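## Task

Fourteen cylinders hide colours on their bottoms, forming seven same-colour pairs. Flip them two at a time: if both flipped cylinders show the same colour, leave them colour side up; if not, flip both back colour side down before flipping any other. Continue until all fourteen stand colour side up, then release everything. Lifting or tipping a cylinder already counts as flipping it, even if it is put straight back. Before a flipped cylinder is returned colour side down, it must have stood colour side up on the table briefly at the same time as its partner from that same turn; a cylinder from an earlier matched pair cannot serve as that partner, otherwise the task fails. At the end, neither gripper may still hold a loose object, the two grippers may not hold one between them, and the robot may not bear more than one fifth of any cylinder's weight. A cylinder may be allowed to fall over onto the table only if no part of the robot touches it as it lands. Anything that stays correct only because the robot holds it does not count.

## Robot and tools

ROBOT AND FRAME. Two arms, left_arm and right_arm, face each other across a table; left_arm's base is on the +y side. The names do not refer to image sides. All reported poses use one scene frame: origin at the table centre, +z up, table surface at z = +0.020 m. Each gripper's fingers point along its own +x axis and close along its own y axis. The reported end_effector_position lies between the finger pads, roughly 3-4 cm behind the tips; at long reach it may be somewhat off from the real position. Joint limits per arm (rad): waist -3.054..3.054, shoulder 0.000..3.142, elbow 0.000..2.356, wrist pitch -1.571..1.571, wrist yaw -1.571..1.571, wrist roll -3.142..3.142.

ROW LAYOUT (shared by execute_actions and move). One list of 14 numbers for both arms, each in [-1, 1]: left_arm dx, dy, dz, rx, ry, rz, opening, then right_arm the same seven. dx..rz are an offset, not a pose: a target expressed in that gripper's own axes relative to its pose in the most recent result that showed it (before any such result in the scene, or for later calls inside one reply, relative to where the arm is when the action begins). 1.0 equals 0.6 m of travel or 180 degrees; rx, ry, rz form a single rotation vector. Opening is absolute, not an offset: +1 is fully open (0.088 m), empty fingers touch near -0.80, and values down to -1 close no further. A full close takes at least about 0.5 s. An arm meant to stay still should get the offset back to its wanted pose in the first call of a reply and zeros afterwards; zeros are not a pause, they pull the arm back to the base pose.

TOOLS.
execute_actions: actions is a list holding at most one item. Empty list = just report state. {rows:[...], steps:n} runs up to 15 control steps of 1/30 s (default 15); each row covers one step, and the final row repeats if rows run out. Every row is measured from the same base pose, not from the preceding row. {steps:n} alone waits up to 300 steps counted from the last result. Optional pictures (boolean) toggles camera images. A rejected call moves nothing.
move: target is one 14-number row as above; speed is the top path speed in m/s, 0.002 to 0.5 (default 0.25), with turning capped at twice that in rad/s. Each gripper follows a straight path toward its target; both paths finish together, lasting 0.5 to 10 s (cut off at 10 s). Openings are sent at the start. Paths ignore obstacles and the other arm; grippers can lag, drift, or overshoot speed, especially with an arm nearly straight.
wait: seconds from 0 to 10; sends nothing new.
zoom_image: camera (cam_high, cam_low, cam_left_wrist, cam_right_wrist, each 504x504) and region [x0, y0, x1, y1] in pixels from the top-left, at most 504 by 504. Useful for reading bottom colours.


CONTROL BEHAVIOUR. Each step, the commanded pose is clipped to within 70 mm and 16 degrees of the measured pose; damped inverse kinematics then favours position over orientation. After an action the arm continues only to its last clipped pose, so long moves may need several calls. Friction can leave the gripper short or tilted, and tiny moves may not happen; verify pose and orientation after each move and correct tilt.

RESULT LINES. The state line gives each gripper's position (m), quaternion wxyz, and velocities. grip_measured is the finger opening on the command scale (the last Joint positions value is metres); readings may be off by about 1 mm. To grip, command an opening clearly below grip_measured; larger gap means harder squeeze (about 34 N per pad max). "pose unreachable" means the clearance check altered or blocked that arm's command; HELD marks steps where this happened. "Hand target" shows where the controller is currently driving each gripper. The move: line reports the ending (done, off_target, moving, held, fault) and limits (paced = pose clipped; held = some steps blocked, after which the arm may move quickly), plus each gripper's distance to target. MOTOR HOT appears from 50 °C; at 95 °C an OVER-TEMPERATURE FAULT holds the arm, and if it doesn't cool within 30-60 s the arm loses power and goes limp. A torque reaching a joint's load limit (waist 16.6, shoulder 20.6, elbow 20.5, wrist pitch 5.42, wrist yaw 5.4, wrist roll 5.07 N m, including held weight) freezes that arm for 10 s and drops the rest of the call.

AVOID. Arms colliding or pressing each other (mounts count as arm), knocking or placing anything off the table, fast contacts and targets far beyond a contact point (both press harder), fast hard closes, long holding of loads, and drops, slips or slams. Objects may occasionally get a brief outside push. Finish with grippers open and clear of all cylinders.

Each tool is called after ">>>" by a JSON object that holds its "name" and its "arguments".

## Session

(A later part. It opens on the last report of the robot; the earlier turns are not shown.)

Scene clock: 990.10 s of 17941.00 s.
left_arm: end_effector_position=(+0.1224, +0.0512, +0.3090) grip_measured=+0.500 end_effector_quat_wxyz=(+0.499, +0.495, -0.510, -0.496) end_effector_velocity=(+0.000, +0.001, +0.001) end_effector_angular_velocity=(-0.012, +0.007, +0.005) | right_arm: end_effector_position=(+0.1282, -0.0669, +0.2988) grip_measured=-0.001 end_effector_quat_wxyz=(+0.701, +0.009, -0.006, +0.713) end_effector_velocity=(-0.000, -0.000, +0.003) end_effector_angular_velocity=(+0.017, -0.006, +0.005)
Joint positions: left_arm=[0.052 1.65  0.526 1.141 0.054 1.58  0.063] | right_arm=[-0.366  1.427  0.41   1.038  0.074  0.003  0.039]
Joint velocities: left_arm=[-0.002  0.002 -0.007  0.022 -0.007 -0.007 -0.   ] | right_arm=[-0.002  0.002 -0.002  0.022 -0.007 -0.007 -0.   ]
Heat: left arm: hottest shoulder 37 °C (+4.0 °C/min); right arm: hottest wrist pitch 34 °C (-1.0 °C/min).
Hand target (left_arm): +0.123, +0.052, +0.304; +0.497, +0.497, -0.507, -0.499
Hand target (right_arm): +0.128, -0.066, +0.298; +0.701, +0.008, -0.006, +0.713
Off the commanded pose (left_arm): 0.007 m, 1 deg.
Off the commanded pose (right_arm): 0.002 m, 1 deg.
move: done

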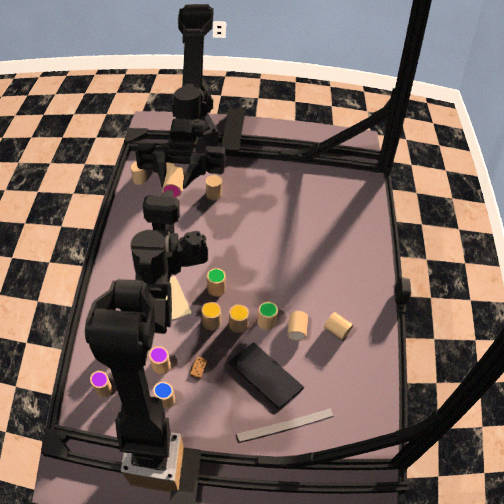

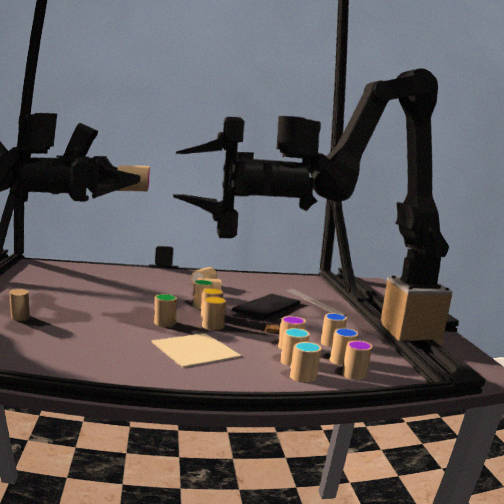

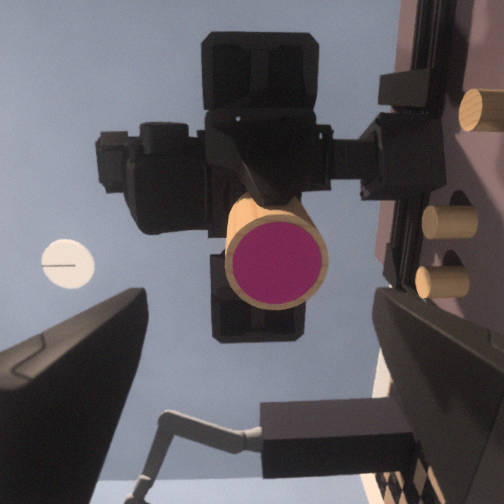

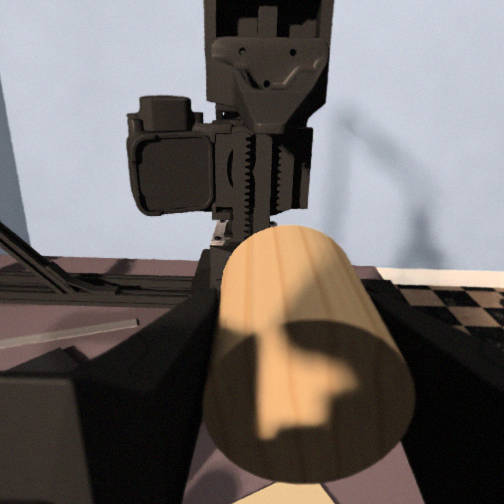

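>>> {"name": "move", "arguments": {"target": [0.1385,-0.01,0.0,0,0,-0.003,0.5,0,0,0,0,0,0,-0.3], "speed": 0.15}}

>>> {"name": "execute_actions", "arguments": {"actions": [{"rows":[[0,0,0,0,0,0,-0.3,0,0,0,0,0,0,-0.3]],"steps":11}], "pictures": false}}

>>> {"name": "move", "arguments": {"target": [-0.06,0,0,0,0,0,-0.3,-0.06,0,0,0,0,0,0.5], "speed": 0.1}}

>>> {"name": "move", "arguments": {"target": [-0.197,-0.247,-0.221,0,0,-0.498,-0.3,-0.345,-0.135,-0.241,0.004,0.507,-0.004,0.3], "speed": 0.4}}

Scene clock: 1006.07 s of 17941.00 s.
left_arm: end_effector_position=(+0.1227, -0.0291, +0.3031) grip_measured=+0.500 end_effector_quat_wxyz=(+0.496, +0.498, -0.506, -0.499) end_effector_velocity=(-0.002, -0.001, -0.001) end_effector_angular_velocity=(+0.012, +0.008, -0.010) | right_arm: end_effector_position=(+0.1282, -0.0667, +0.2979) grip_measured=-0.001 end_effector_quat_wxyz=(+0.701, +0.008, -0.005, +0.713) end_effector_velocity=(-0.000, -0.001, +0.003) end_effector_angular_velocity=(+0.012, +0.008, +0.005)
Joint positions: left_arm=[0.042 1.912 0.855 1.061 0.044 1.58  0.064] | right_arm=[-0.365  1.429  0.41   1.038  0.075  0.003  0.039]
Joint velocities: left_arm=[-0.002 -0.002  0.007 -0.022  0.007 -0.007 -0.   ] | right_arm=[-0.002 -0.007 -0.002  0.007 -0.007  0.007 -0.   ]
Heat: left arm: hottest shoulder 35 °C (+1.0 °C/min); right arm: hottest wrist pitch 36 °C (+2.0 °C/min).
Hand target (left_arm): +0.122, -0.032, +0.304; +0.497, +0.498, -0.508, -0.498
Hand target (right_arm): +0.128, -0.067, +0.299; +0.701, +0.009, -0.006, +0.713
Off the commanded pose (left_arm): 0.003 m, 0 deg.
Off the commanded pose (right_arm): 0.001 m, 0 deg.
move: done

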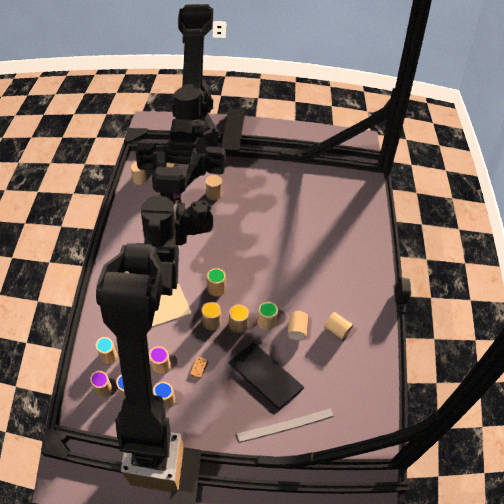

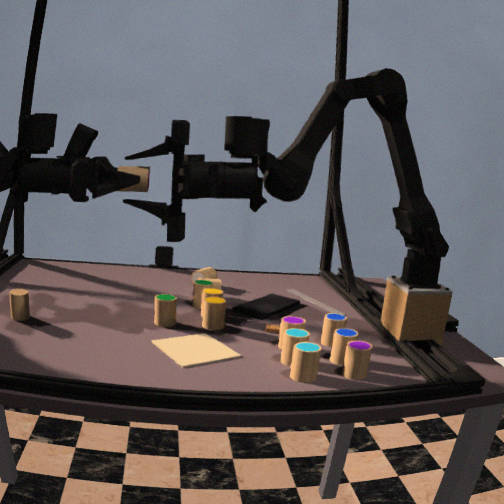

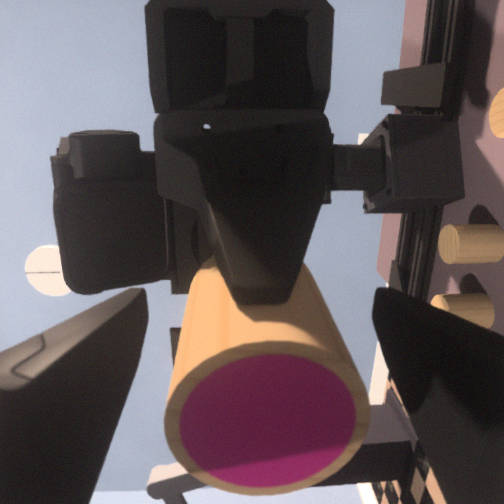

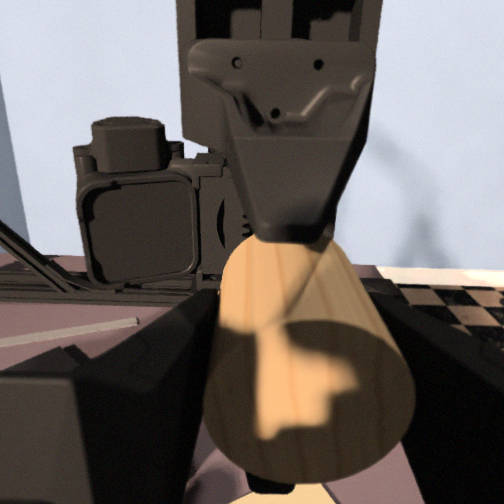

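Scene clock: 1006.43 s of 17941.00 s.
left_arm: end_effector_position=(+0.1227, -0.0291, +0.3031) grip_measured=+0.016 end_effector_quat_wxyz=(+0.496, +0.498, -0.506, -0.499) end_effector_velocity=(-0.000, -0.000, -0.000) end_effector_angular_velocity=(+0.012, +0.008, +0.005) | right_arm: end_effector_position=(+0.1282, -0.0667, +0.2976) grip_measured=-0.001 end_effector_quat_wxyz=(+0.701, +0.007, -0.005, +0.713) end_effector_velocity=(-0.000, -0.001, -0.002) end_effector_angular_velocity=(-0.007, +0.007, +0.005)
Joint positions: left_arm=[0.042 1.912 0.855 1.061 0.044 1.58  0.04 ] | right_arm=[-0.365  1.429  0.41   1.036  0.075  0.003  0.039]
Joint velocities: left_arm=[-0.002 -0.007  0.002 -0.022 -0.007 -0.007 -0.   ] | right_arm=[-0.002 -0.002 -0.002 -0.007 -0.007  0.007 -0.   ]
Heat: left arm: hottest shoulder 35 °C (+1.0 °C/min); right arm: hottest wrist pitch 36 °C (+2.0 °C/min).
Hand target (left_arm): +0.123, -0.029, +0.303; +0.496, +0.498, -0.506, -0.499
Hand target (right_arm): +0.128, -0.067, +0.298; +0.701, +0.008, -0.005, +0.713
Off the commanded pose (left_arm): 0.000 m, 0 deg.
Off the commanded pose (right_arm): 0.000 m, 0 deg.
Steps of this call (steps 1 to 11: all 11 steps of this action). Readings (end_effector_position):
1: left_arm (+0.1227, -0.0291, +0.3031) | right_arm (+0.1282, -0.0667, +0.2979)
2: left_arm (+0.1227, -0.0291, +0.3031) | right_arm (+0.1282, -0.0667, +0.2979)
4: left_arm (+0.1227, -0.0291, +0.3035) | right_arm (+0.1282, -0.0667, +0.2976)
8: left_arm (+0.1227, -0.0291, +0.3031) | right_arm (+0.1282, -0.0667, +0.2976)
11: the state above

Scene clock: 1007.47 s of 17941.00 s.
left_arm: end_effector_position=(+0.1222, +0.0044, +0.2985) grip_measured=+0.016 end_effector_quat_wxyz=(+0.493, +0.501, -0.503, -0.502) end_effector_velocity=(-0.000, +0.002, +0.001) end_effector_angular_velocity=(+0.003, +0.007, +0.005) | right_arm: end_effector_position=(+0.1286, -0.0998, +0.2984) grip_measured=+0.500 end_effector_quat_wxyz=(+0.701, +0.008, -0.005, +0.713) end_effector_velocity=(+0.000, -0.003, -0.001) end_effector_angular_velocity=(-0.002, -0.008, +0.005)
Joint positions: left_arm=[0.044 1.819 0.709 1.104 0.046 1.58  0.04 ] | right_arm=[-0.353  1.265  0.3    0.984  0.086  0.003  0.063]
Joint velocities: left_arm=[-0.002 -0.012 -0.007 -0.007 -0.007 -0.007 -0.   ] | right_arm=[-0.002 -0.017 -0.012 -0.007 -0.007 -0.007 -0.   ]
Heat: left arm: hottest shoulder 35 °C (+0.0 °C/min); right arm: hottest wrist pitch 36 °C (+2.0 °C/min).
Hand target (left_arm): +0.123, +0.007, +0.303; +0.496, +0.498, -0.506, -0.499
Hand target (right_arm): +0.129, -0.103, +0.297; +0.701, +0.008, -0.005, +0.713
Off the commanded pose (left_arm): 0.005 m, 1 deg.
Off the commanded pose (right_arm): 0.003 m, 0 deg.
move: done

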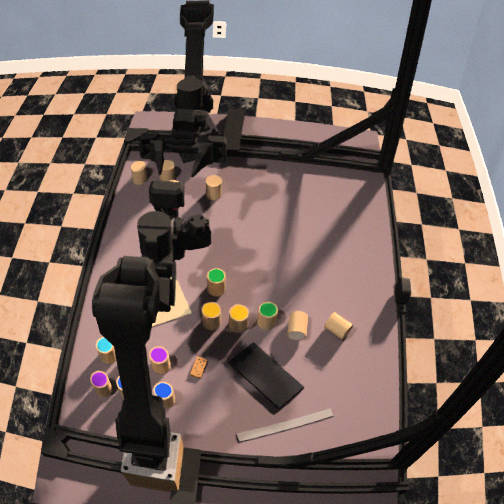

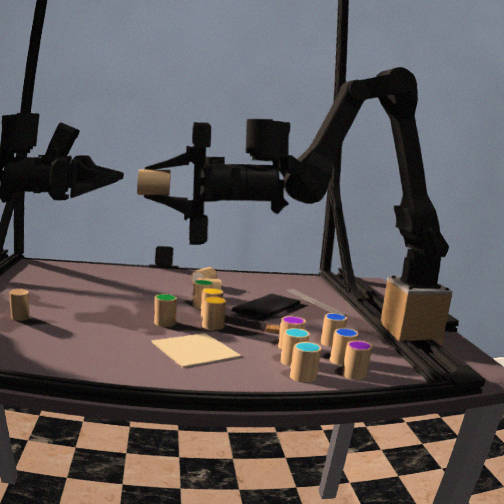

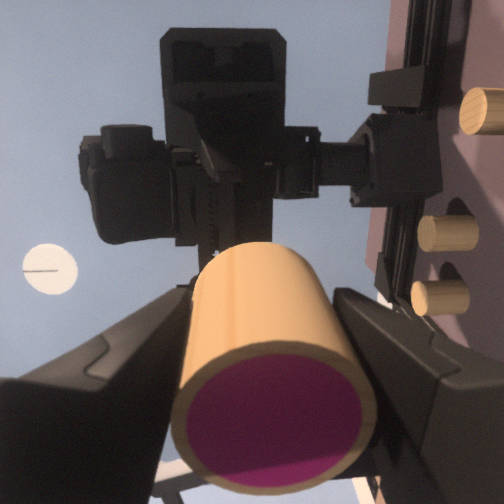

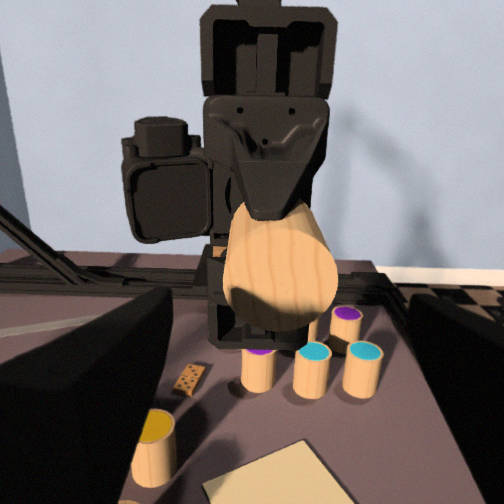

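Scene clock: 1010.00 s of 17941.00 s.
left_arm: end_effector_position=(+0.2564, +0.1247, +0.1520) grip_measured=+0.013 end_effector_quat_wxyz=(-0.003, +0.711, -0.002, -0.703) end_effector_velocity=(-0.006, +0.004, -0.001) end_effector_angular_velocity=(+0.017, +0.031, -0.010) | right_arm: end_effector_position=(+0.2103, -0.3052, +0.1478) grip_measured=+0.300 end_effector_quat_wxyz=(+0.500, -0.497, +0.505, +0.498) end_effector_velocity=(-0.002, -0.002, -0.001) end_effector_angular_velocity=(-0.008, +0.012, +0.019)
Joint positions: left_arm=[ 0.399  2.052  1.401 -0.917 -0.01   1.968  0.04 ] | right_arm=[-0.855  1.17   0.579 -0.985 -0.005 -0.388  0.054]
Joint velocities: left_arm=[-0.002  0.002 -0.002 -0.022  0.022  0.007  0.   ] | right_arm=[-0.002  0.002 -0.002 -0.007 -0.007 -0.022 -0.   ]
Heat: left arm: hottest shoulder 35 °C (+0.0 °C/min); right arm: hottest wrist pitch 36 °C (+2.0 °C/min).
Hand target (left_arm): +0.258, +0.123, +0.152; -0.003, +0.712, -0.002, -0.702
Hand target (right_arm): +0.212, -0.303, +0.150; +0.502, -0.497, +0.503, +0.497
Off the commanded pose (left_arm): 0.003 m, 0 deg.
Off the commanded pose (right_arm): 0.004 m, 1 deg.
move: done

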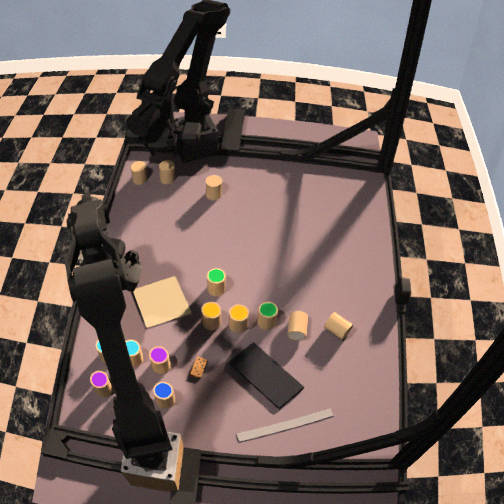

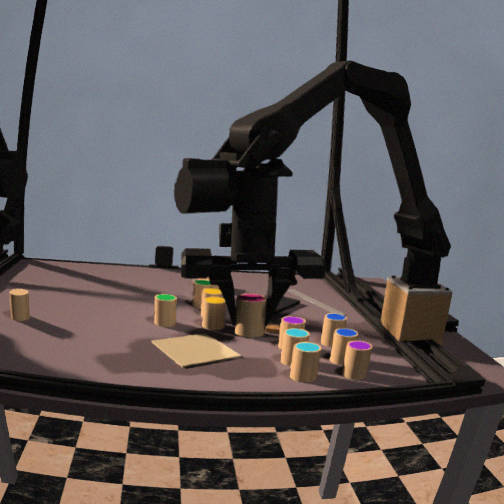

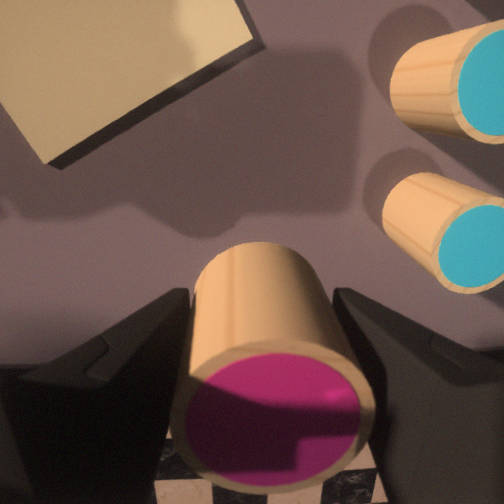

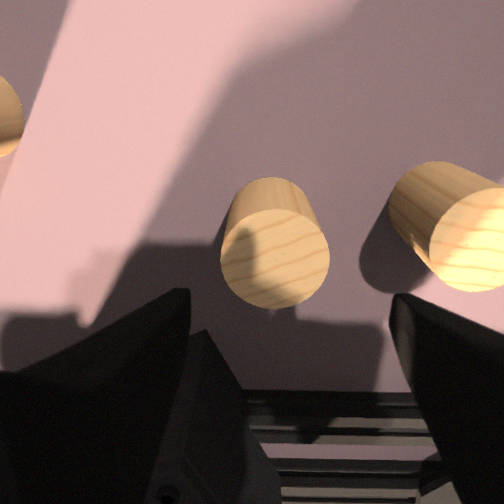

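>>> {"name": "move", "arguments": {"target": [0.1317,0,-0.012,0,-0.0035,0,-0.3,0.133,0.004,-0.006,0,0,0,0.3], "speed": 0.08}}

Scene clock: 1016.73 s of 17941.00 s.
left_arm: end_effector_position=(+0.2652, +0.1219, +0.0774) grip_measured=+0.010 end_effector_quat_wxyz=(+0.001, +0.710, -0.006, -0.705) end_effector_velocity=(+0.000, +0.000, +0.001) end_effector_angular_velocity=(+0.005, -0.006, +0.005) | right_arm: end_effector_position=(+0.2097, -0.3062, +0.0706) grip_measured=+0.300 end_effector_quat_wxyz=(+0.504, -0.495, +0.501, +0.500) end_effector_velocity=(-0.002, -0.004, -0.002) end_effector_angular_velocity=(-0.017, +0.015, +0.005)
Joint positions: left_arm=[ 0.421  2.209  1.316 -0.667 -0.003  1.99   0.039] | right_arm=[-0.854  1.396  0.356 -0.524 -0.005 -0.386  0.054]
Joint velocities: left_arm=[-0.002 -0.002  0.002 -0.007 -0.007 -0.007 -0.   ] | right_arm=[-0.002  0.012 -0.002 -0.007 -0.007 -0.007  0.   ]
Heat: left arm: hottest shoulder 35 °C (+1.0 °C/min); right arm: hottest wrist pitch 35 °C (+0.0 °C/min).
Hand target (left_arm): +0.265, +0.125, +0.073; -0.003, +0.707, -0.002, -0.707
Hand target (right_arm): +0.208, -0.309, +0.068; +0.500, -0.497, +0.505, +0.498
Off the commanded pose (left_arm): 0.005 m, 1 deg.
Off the commanded pose (right_arm): 0.005 m, 1 deg.
move: done

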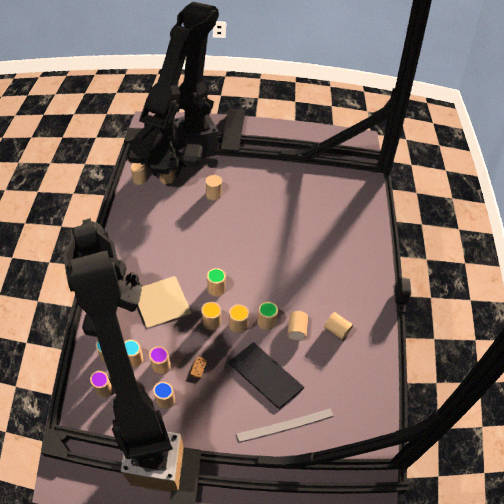

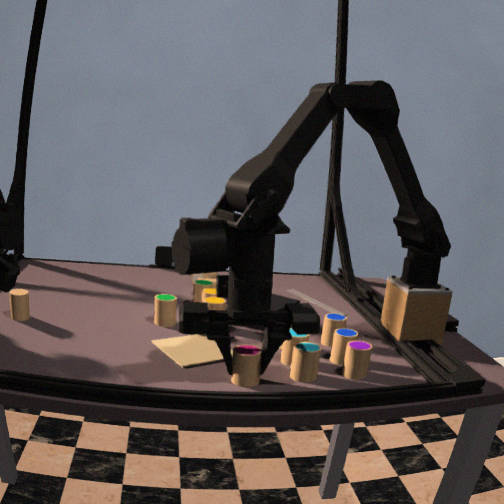

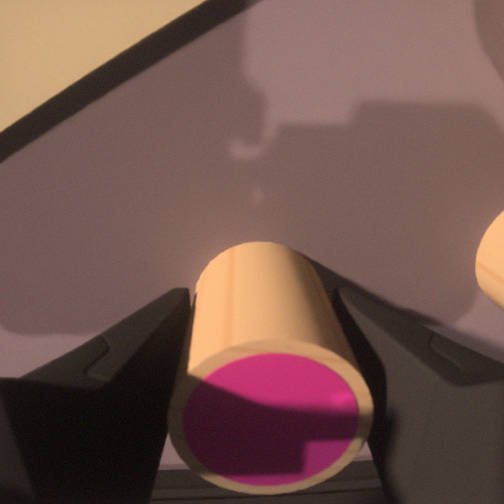

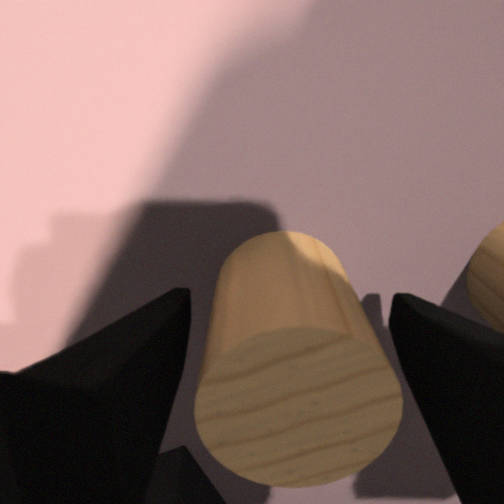

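>>> {"name": "execute_actions", "arguments": {"actions": [{"rows":[[0.005,0,0,0,0,0,-0.3,0,0,0,0,0,0,-0.3],[0.005,0,0,0,0,0,-0.3,0,0,0,0,0,0,-0.3],[0.005,0,0,0,0,0,0.35,0,0,0,0,0,0,-0.3]],"steps":11}], "pictures": false}}

>>> {"name": "move", "arguments": {"target": [-0.13,0,0,0,0,0,0.35,-0.13,0,0,0,0,0,-0.3], "speed": 0.2}}

>>> {"name": "move", "arguments": {"target": [-0.257,0.12,0.232,0,0,0.503,0.5,-0.26,0.133,0.41,0,-0.512,0,-0.3], "speed": 0.4}}

Scene clock: 1022.87 s of 17941.00 s.
left_arm: end_effector_position=(+0.2656, +0.1209, +0.0769) grip_measured=+0.327 end_effector_quat_wxyz=(+0.003, +0.710, -0.007, -0.704) end_effector_velocity=(-0.002, +0.005, +0.000) end_effector_angular_velocity=(+0.023, +0.002, +0.020) | right_arm: end_effector_position=(+0.2095, -0.3064, +0.0704) grip_measured=+0.000 end_effector_quat_wxyz=(+0.504, -0.495, +0.501, +0.500) end_effector_velocity=(-0.002, -0.002, -0.001) end_effector_angular_velocity=(-0.008, +0.011, +0.005)
Joint positions: left_arm=[ 0.421  2.21   1.315 -0.659 -0.002  1.99   0.055] | right_arm=[-0.854  1.397  0.356 -0.524 -0.005 -0.386  0.039]
Joint velocities: left_arm=[-0.002 -0.002 -0.002 -0.022 -0.007 -0.022  0.012] | right_arm=[-0.002  0.002 -0.002 -0.007 -0.007 -0.007 -0.   ]
Heat: left arm: hottest shoulder 35 °C (+1.0 °C/min); right arm: hottest elbow 34 °C (-2.0 °C/min).
Hand target (left_arm): +0.265, +0.122, +0.074; +0.000, +0.710, -0.005, -0.705
Hand target (right_arm): +0.210, -0.306, +0.071; +0.504, -0.495, +0.501, +0.500
Off the commanded pose (left_arm): 0.003 m, 0 deg.
Off the commanded pose (right_arm): 0.000 m, 0 deg.
Steps of this call (steps 1 to 173: nothing new was sent; steps 174 to 184: all 11 steps of this action). Readings (end_effector_position):
174: left_arm (+0.2651, +0.1220, +0.0770) | right_arm (+0.2097, -0.3062, +0.0704)
175: left_arm (+0.2652, +0.1220, +0.0770) | right_arm (+0.2097, -0.3062, +0.0704)
177: left_arm (+0.2654, +0.1215, +0.0770) | right_arm (+0.2094, -0.3066, +0.0704)
181: left_arm (+0.2656, +0.1209, +0.0769) | right_arm (+0.2095, -0.3064, +0.0704)
184: the state above

Scene clock: 1024.03 s of 17941.00 s.
left_arm: end_effector_position=(+0.2638, +0.1250, +0.1496) grip_measured=+0.350 end_effector_quat_wxyz=(-0.003, +0.708, -0.002, -0.706) end_effector_velocity=(+0.002, +0.005, -0.001) end_effector_angular_velocity=(+0.020, -0.015, +0.010) | right_arm: end_effector_position=(+0.2077, -0.3108, +0.1438) grip_measured=+0.000 end_effector_quat_wxyz=(+0.497, -0.498, +0.508, +0.497) end_effector_velocity=(-0.004, -0.004, +0.003) end_effector_angular_velocity=(-0.012, +0.029, -0.000)
Joint positions: left_arm=[ 0.421  2.066  1.413 -0.917 -0.002  1.99   0.056] | right_arm=[-0.854  1.157  0.554 -0.983 -0.005 -0.386  0.039]
Joint velocities: left_arm=[ 0.002 -0.002 -0.007 -0.007 -0.022 -0.007 -0.   ] | right_arm=[-0.007 -0.007  0.007 -0.037 -0.022 -0.007 -0.   ]
Heat: left arm: hottest shoulder 35 °C (+2.0 °C/min); right arm: hottest elbow 34 °C (-2.0 °C/min).
Hand target (left_arm): +0.265, +0.122, +0.155; +0.003, +0.710, -0.007, -0.704
Hand target (right_arm): +0.209, -0.307, +0.148; +0.504, -0.495, +0.501, +0.500
Off the commanded pose (left_arm): 0.006 m, 1 deg.
Off the commanded pose (right_arm): 0.006 m, 1 deg.
move: done

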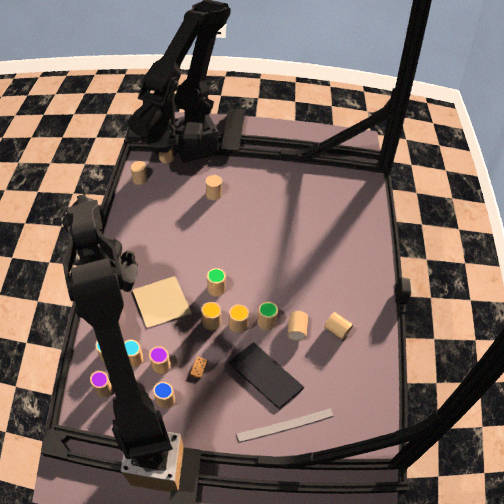

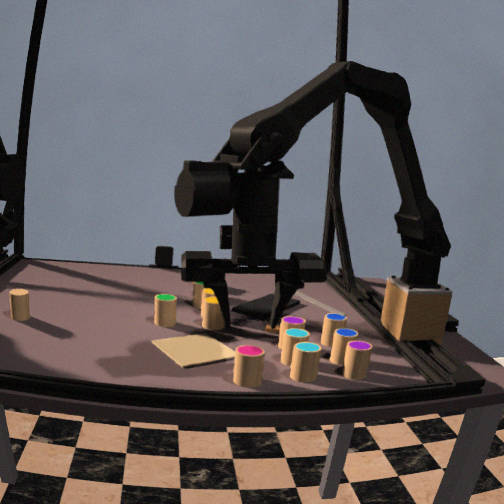

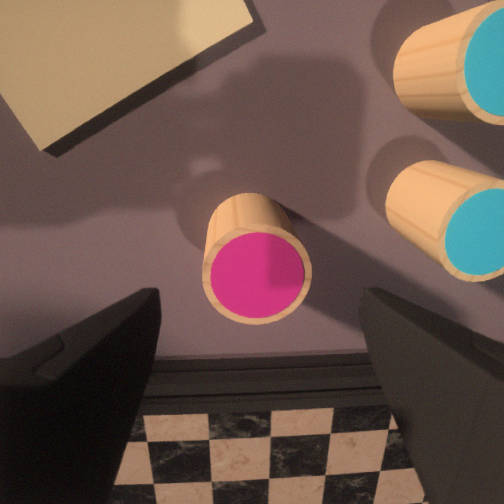

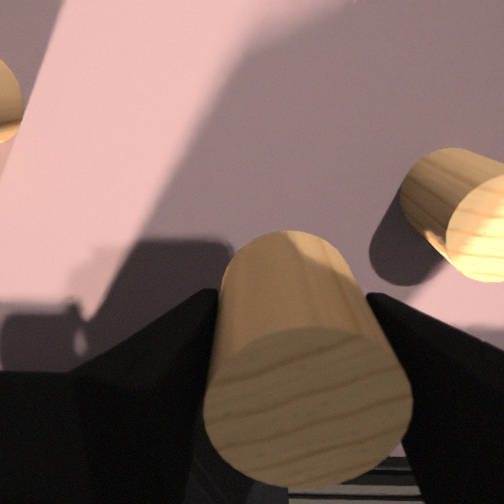

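Scene clock: 1026.63 s of 17941.00 s.
left_arm: end_effector_position=(+0.1239, +0.0528, +0.3088) grip_measured=+0.500 end_effector_quat_wxyz=(+0.502, +0.493, -0.507, -0.498) end_effector_velocity=(-0.002, +0.001, +0.002) end_effector_angular_velocity=(-0.007, +0.007, -0.010) | right_arm: end_effector_position=(+0.1306, -0.0661, +0.2923) grip_measured=+0.000 end_effector_quat_wxyz=(+0.706, +0.009, +0.001, +0.708) end_effector_velocity=(-0.002, +0.000, -0.002) end_effector_angular_velocity=(-0.002, -0.022, +0.010)
Joint positions: left_arm=[0.057 1.646 0.52  1.145 0.059 1.57  0.063] | right_arm=[-0.367  1.449  0.404  1.055  0.087  0.013  0.039]
Joint velocities: left_arm=[-0.002 -0.002 -0.002  0.007  0.007 -0.007  0.   ] | right_arm=[ 0.002  0.007 -0.002  0.007 -0.007 -0.022 -0.   ]
Heat: left arm: hottest shoulder 35 °C (+2.0 °C/min); right arm: hottest elbow 34 °C (-2.0 °C/min).
Hand target (left_arm): +0.123, +0.054, +0.304; +0.500, +0.494, -0.504, -0.501
Hand target (right_arm): +0.130, -0.063, +0.297; +0.706, +0.013, -0.004, +0.708
Off the commanded pose (left_arm): 0.005 m, 1 deg.
Off the commanded pose (right_arm): 0.007 m, 1 deg.
move: done

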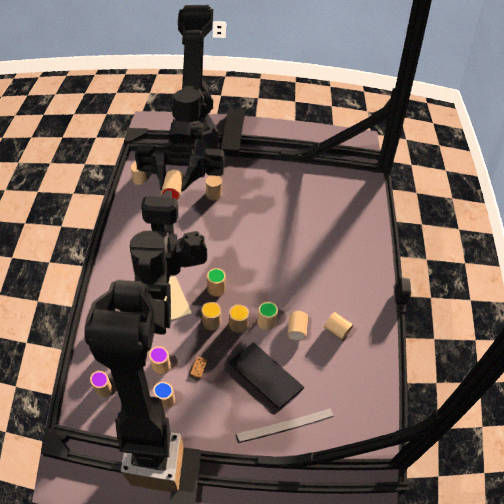

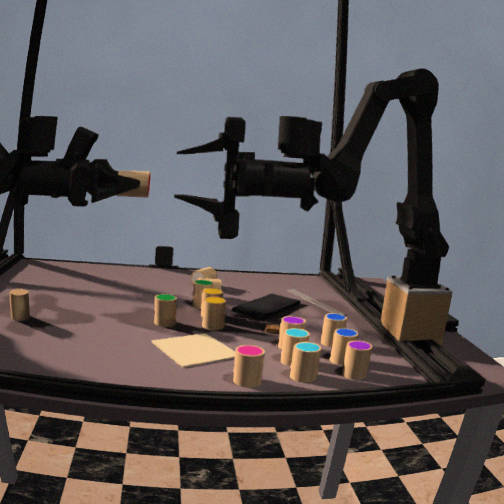

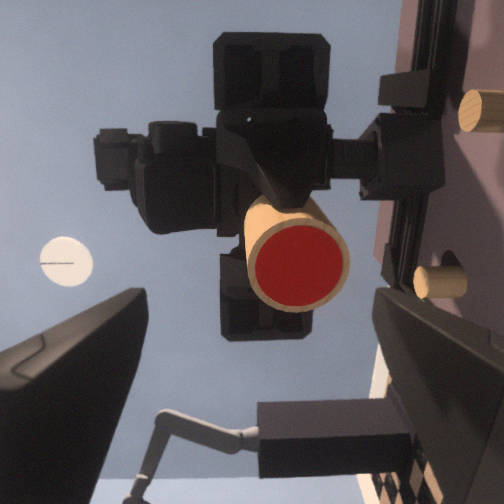

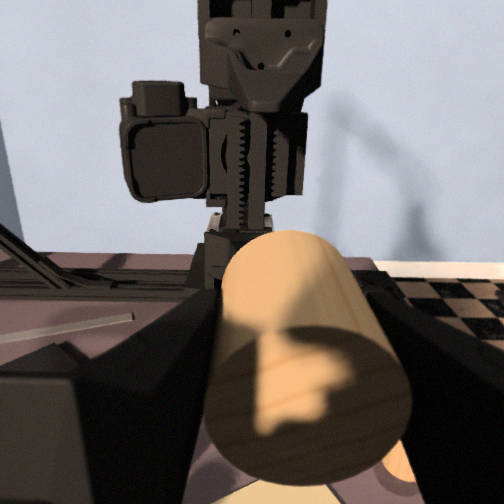

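>>> {"name": "move", "arguments": {"target": [0.14,-0.023,-0.002,0,0,-0.006,0.6,0,0,0,0,0,0,-0.3], "speed": 0.15}}

>>> {"name": "execute_actions", "arguments": {"actions": [{"rows":[[0,0,0,0,0,0,-0.3,0,0,0,0,0,0,-0.3]],"steps":12}], "pictures": false}}

>>> {"name": "move", "arguments": {"target": [-0.06,0,0,0,0,0,-0.3,-0.06,0,0,0,0,0,0.5], "speed": 0.1}}

>>> {"name": "move", "arguments": {"target": [-0.212,-0.233,-0.143,0,0,-0.495,-0.3,0,0,0,0,0,0,0.5], "speed": 0.4}}

Scene clock: 1040.20 s of 17941.00 s.
left_arm: end_effector_position=(+0.1254, -0.0284, +0.2952) grip_measured=+0.600 end_effector_quat_wxyz=(+0.497, +0.498, -0.501, -0.504) end_effector_velocity=(-0.000, -0.002, -0.003) end_effector_angular_velocity=(+0.017, -0.007, +0.005) | right_arm: end_effector_position=(+0.1304, -0.0656, +0.2919) grip_measured=+0.000 end_effector_quat_wxyz=(+0.706, +0.008, +0.002, +0.708) end_effector_velocity=(-0.000, -0.000, -0.003) end_effector_angular_velocity=(-0.012, -0.023, +0.005)
Joint positions: left_arm=[0.05  1.929 0.847 1.079 0.051 1.57  0.068] | right_arm=[-0.366  1.452  0.406  1.055  0.087  0.013  0.039]
Joint velocities: left_arm=[-0.002  0.002  0.007 -0.022 -0.007  0.007 -0.   ] | right_arm=[-0.002  0.002 -0.002 -0.007 -0.007 -0.022 -0.   ]
Heat: left arm: hottest shoulder 34 °C (-2.0 °C/min); right arm: hottest wrist pitch 36 °C (+2.0 °C/min).
Hand target (left_arm): +0.124, -0.031, +0.296; +0.497, +0.497, -0.503, -0.503
Hand target (right_arm): +0.131, -0.066, +0.292; +0.706, +0.009, +0.001, +0.708
Off the commanded pose (left_arm): 0.004 m, 0 deg.
Off the commanded pose (right_arm): 0.001 m, 0 deg.
move: done

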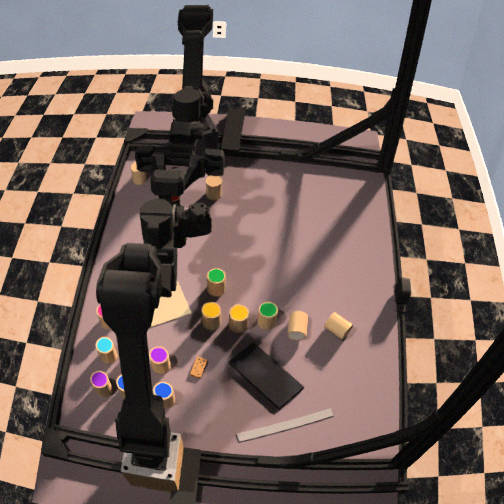

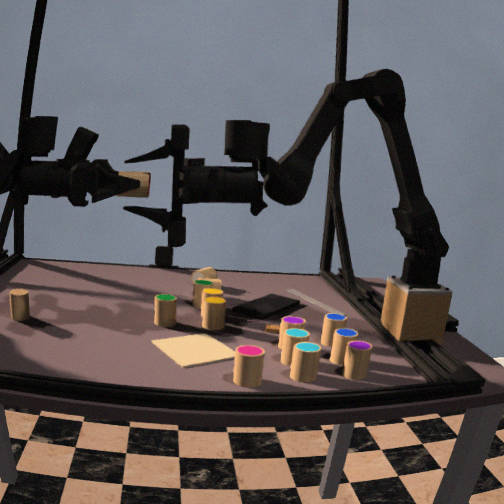

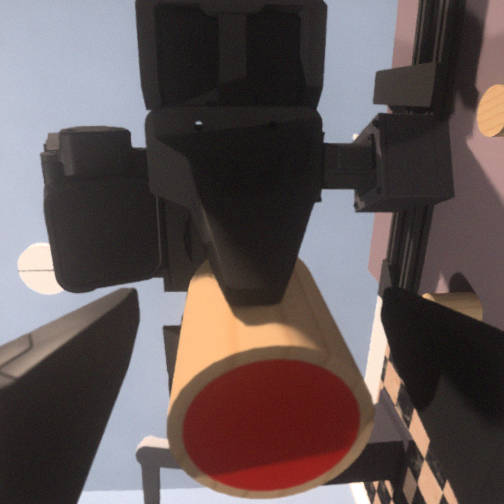

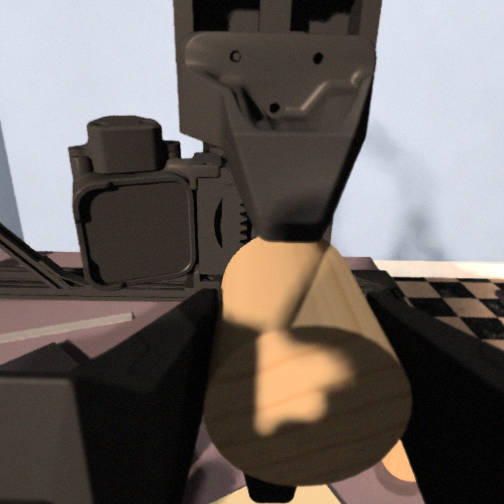

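Scene clock: 1040.60 s of 17941.00 s.
left_arm: end_effector_position=(+0.1254, -0.0285, +0.2953) grip_measured=+0.024 end_effector_quat_wxyz=(+0.497, +0.498, -0.501, -0.504) end_effector_velocity=(+0.002, +0.001, +0.004) end_effector_angular_velocity=(-0.012, +0.007, +0.010) | right_arm: end_effector_position=(+0.1304, -0.0656, +0.2915) grip_measured=+0.000 end_effector_quat_wxyz=(+0.706, +0.007, +0.002, +0.708) end_effector_velocity=(+0.002, -0.001, -0.002) end_effector_angular_velocity=(-0.007, +0.007, -0.010)
Joint positions: left_arm=[0.05  1.929 0.847 1.079 0.051 1.57  0.04 ] | right_arm=[-0.366  1.452  0.406  1.053  0.087  0.013  0.039]
Joint velocities: left_arm=[ 0.002 -0.007 -0.002  0.007 -0.007 -0.007 -0.   ] | right_arm=[-0.002 -0.002 -0.002 -0.007  0.007  0.007  0.   ]
Heat: left arm: hottest shoulder 34 °C (-2.0 °C/min); right arm: hottest wrist pitch 36 °C (+2.0 °C/min).
Hand target (left_arm): +0.125, -0.028, +0.295; +0.497, +0.498, -0.501, -0.504
Hand target (right_arm): +0.130, -0.066, +0.292; +0.706, +0.008, +0.002, +0.708
Off the commanded pose (left_arm): 0.000 m, 0 deg.
Off the commanded pose (right_arm): 0.000 m, 0 deg.
Steps of this call (steps 1 to 12: all 12 steps of this action). Readings (end_effector_position):
1: left_arm (+0.1254, -0.0285, +0.2952) | right_arm (+0.1304, -0.0656, +0.2919)
2: left_arm (+0.1254, -0.0285, +0.2952) | right_arm (+0.1304, -0.0656, +0.2918)
4: left_arm (+0.1254, -0.0285, +0.2952) | right_arm (+0.1304, -0.0656, +0.2918)
8: left_arm (+0.1254, -0.0285, +0.2953) | right_arm (+0.1304, -0.0656, +0.2915)
12: the state above

Scene clock: 1041.63 s of 17941.00 s.
left_arm: end_effector_position=(+0.1248, +0.0051, +0.2903) grip_measured=+0.023 end_effector_quat_wxyz=(+0.494, +0.501, -0.498, -0.507) end_effector_velocity=(-0.000, +0.003, -0.003) end_effector_angular_velocity=(+0.012, +0.022, +0.005) | right_arm: end_effector_position=(+0.1303, -0.0988, +0.2924) grip_measured=+0.500 end_effector_quat_wxyz=(+0.706, +0.008, +0.002, +0.709) end_effector_velocity=(+0.000, -0.003, -0.002) end_effector_angular_velocity=(-0.012, +0.006, +0.005)
Joint positions: left_arm=[0.053 1.839 0.7   1.122 0.054 1.57  0.04 ] | right_arm=[-0.352  1.289  0.294  1.004  0.101  0.013  0.063]
Joint velocities: left_arm=[-0.002 -0.007 -0.012 -0.007 -0.007 -0.022 -0.   ] | right_arm=[-0.002 -0.017 -0.007 -0.022 -0.007  0.007  0.   ]
Heat: left arm: hottest shoulder 34 °C (-2.0 °C/min); right arm: hottest wrist pitch 36 °C (+2.0 °C/min).
Hand target (left_arm): +0.126, +0.007, +0.296; +0.497, +0.498, -0.501, -0.504
Hand target (right_arm): +0.130, -0.102, +0.291; +0.706, +0.007, +0.002, +0.708
Off the commanded pose (left_arm): 0.006 m, 1 deg.
Off the commanded pose (right_arm): 0.003 m, 0 deg.
move: done

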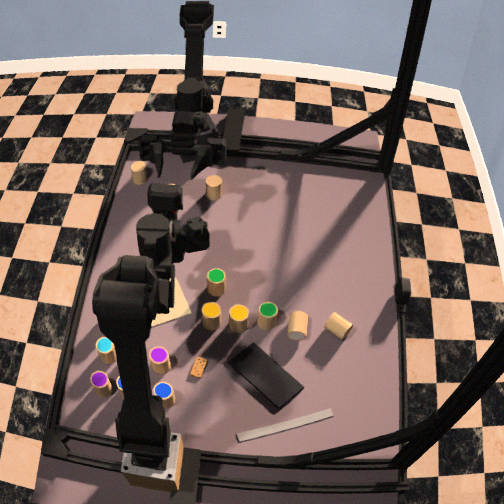

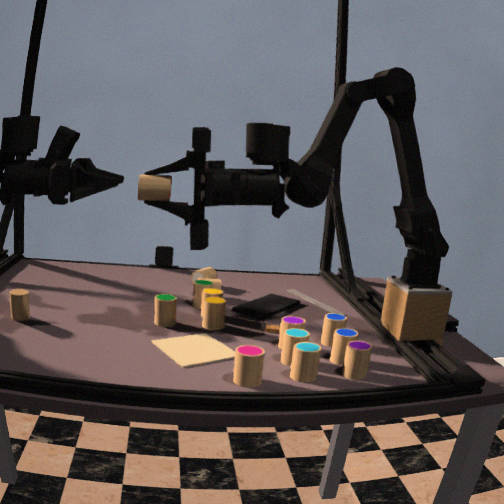

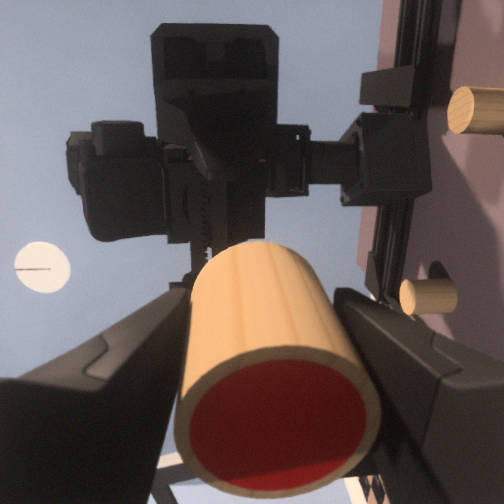

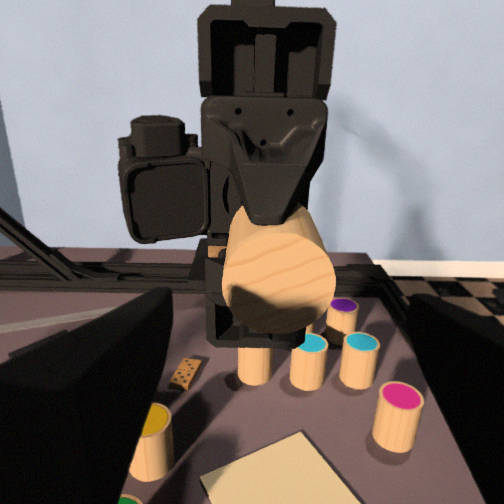

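Scene clock: 1044.07 s of 17941.00 s.
left_arm: end_effector_position=(+0.2105, +0.1365, +0.1517) grip_measured=+0.021 end_effector_quat_wxyz=(-0.003, +0.706, -0.001, -0.708) end_effector_velocity=(+0.003, -0.000, +0.005) end_effector_angular_velocity=(+0.009, -0.020, +0.019) | right_arm: end_effector_position=(+0.1303, -0.0988, +0.2925) grip_measured=+0.500 end_effector_quat_wxyz=(+0.706, +0.008, +0.002, +0.709) end_effector_velocity=(+0.002, -0.000, -0.002) end_effector_angular_velocity=(-0.007, -0.008, -0.000)
Joint positions: left_arm=[ 0.295  1.966  1.271 -0.88   0.001  1.863  0.04 ] | right_arm=[-0.352  1.289  0.294  1.004  0.101  0.013  0.064]
Joint velocities: left_arm=[-0.002 -0.002  0.017 -0.022 -0.022 -0.022 -0.   ] | right_arm=[-0.007 -0.002 -0.002 -0.007 -0.007 -0.007  0.   ]
Heat: left arm: hottest shoulder 34 °C (-2.0 °C/min); right arm: hottest wrist pitch 37 °C (+3.0 °C/min).
Hand target (left_arm): +0.212, +0.134, +0.153; -0.003, +0.708, -0.002, -0.707
Hand target (right_arm): +0.130, -0.099, +0.293; +0.705, +0.008, +0.002, +0.709
Off the commanded pose (left_arm): 0.003 m, 0 deg.
Off the commanded pose (right_arm): 0.000 m, 0 deg.
move: done

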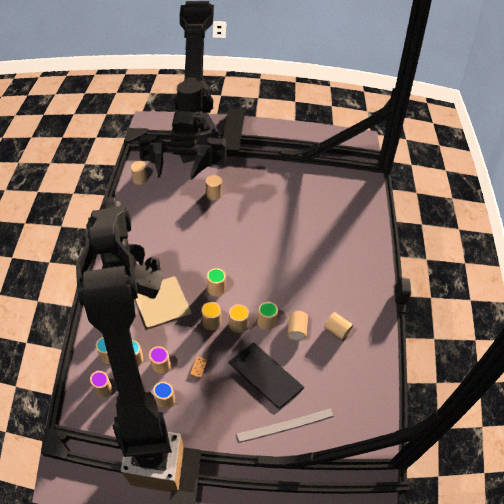

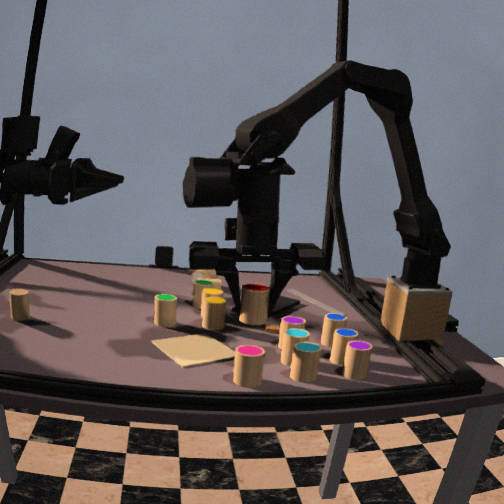

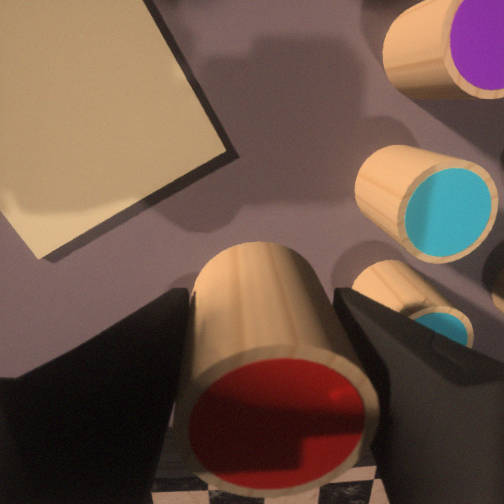

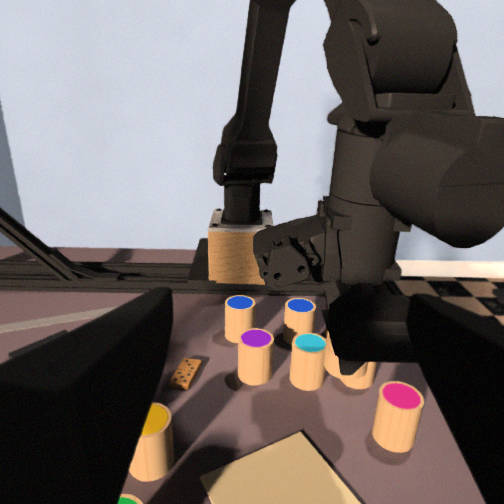

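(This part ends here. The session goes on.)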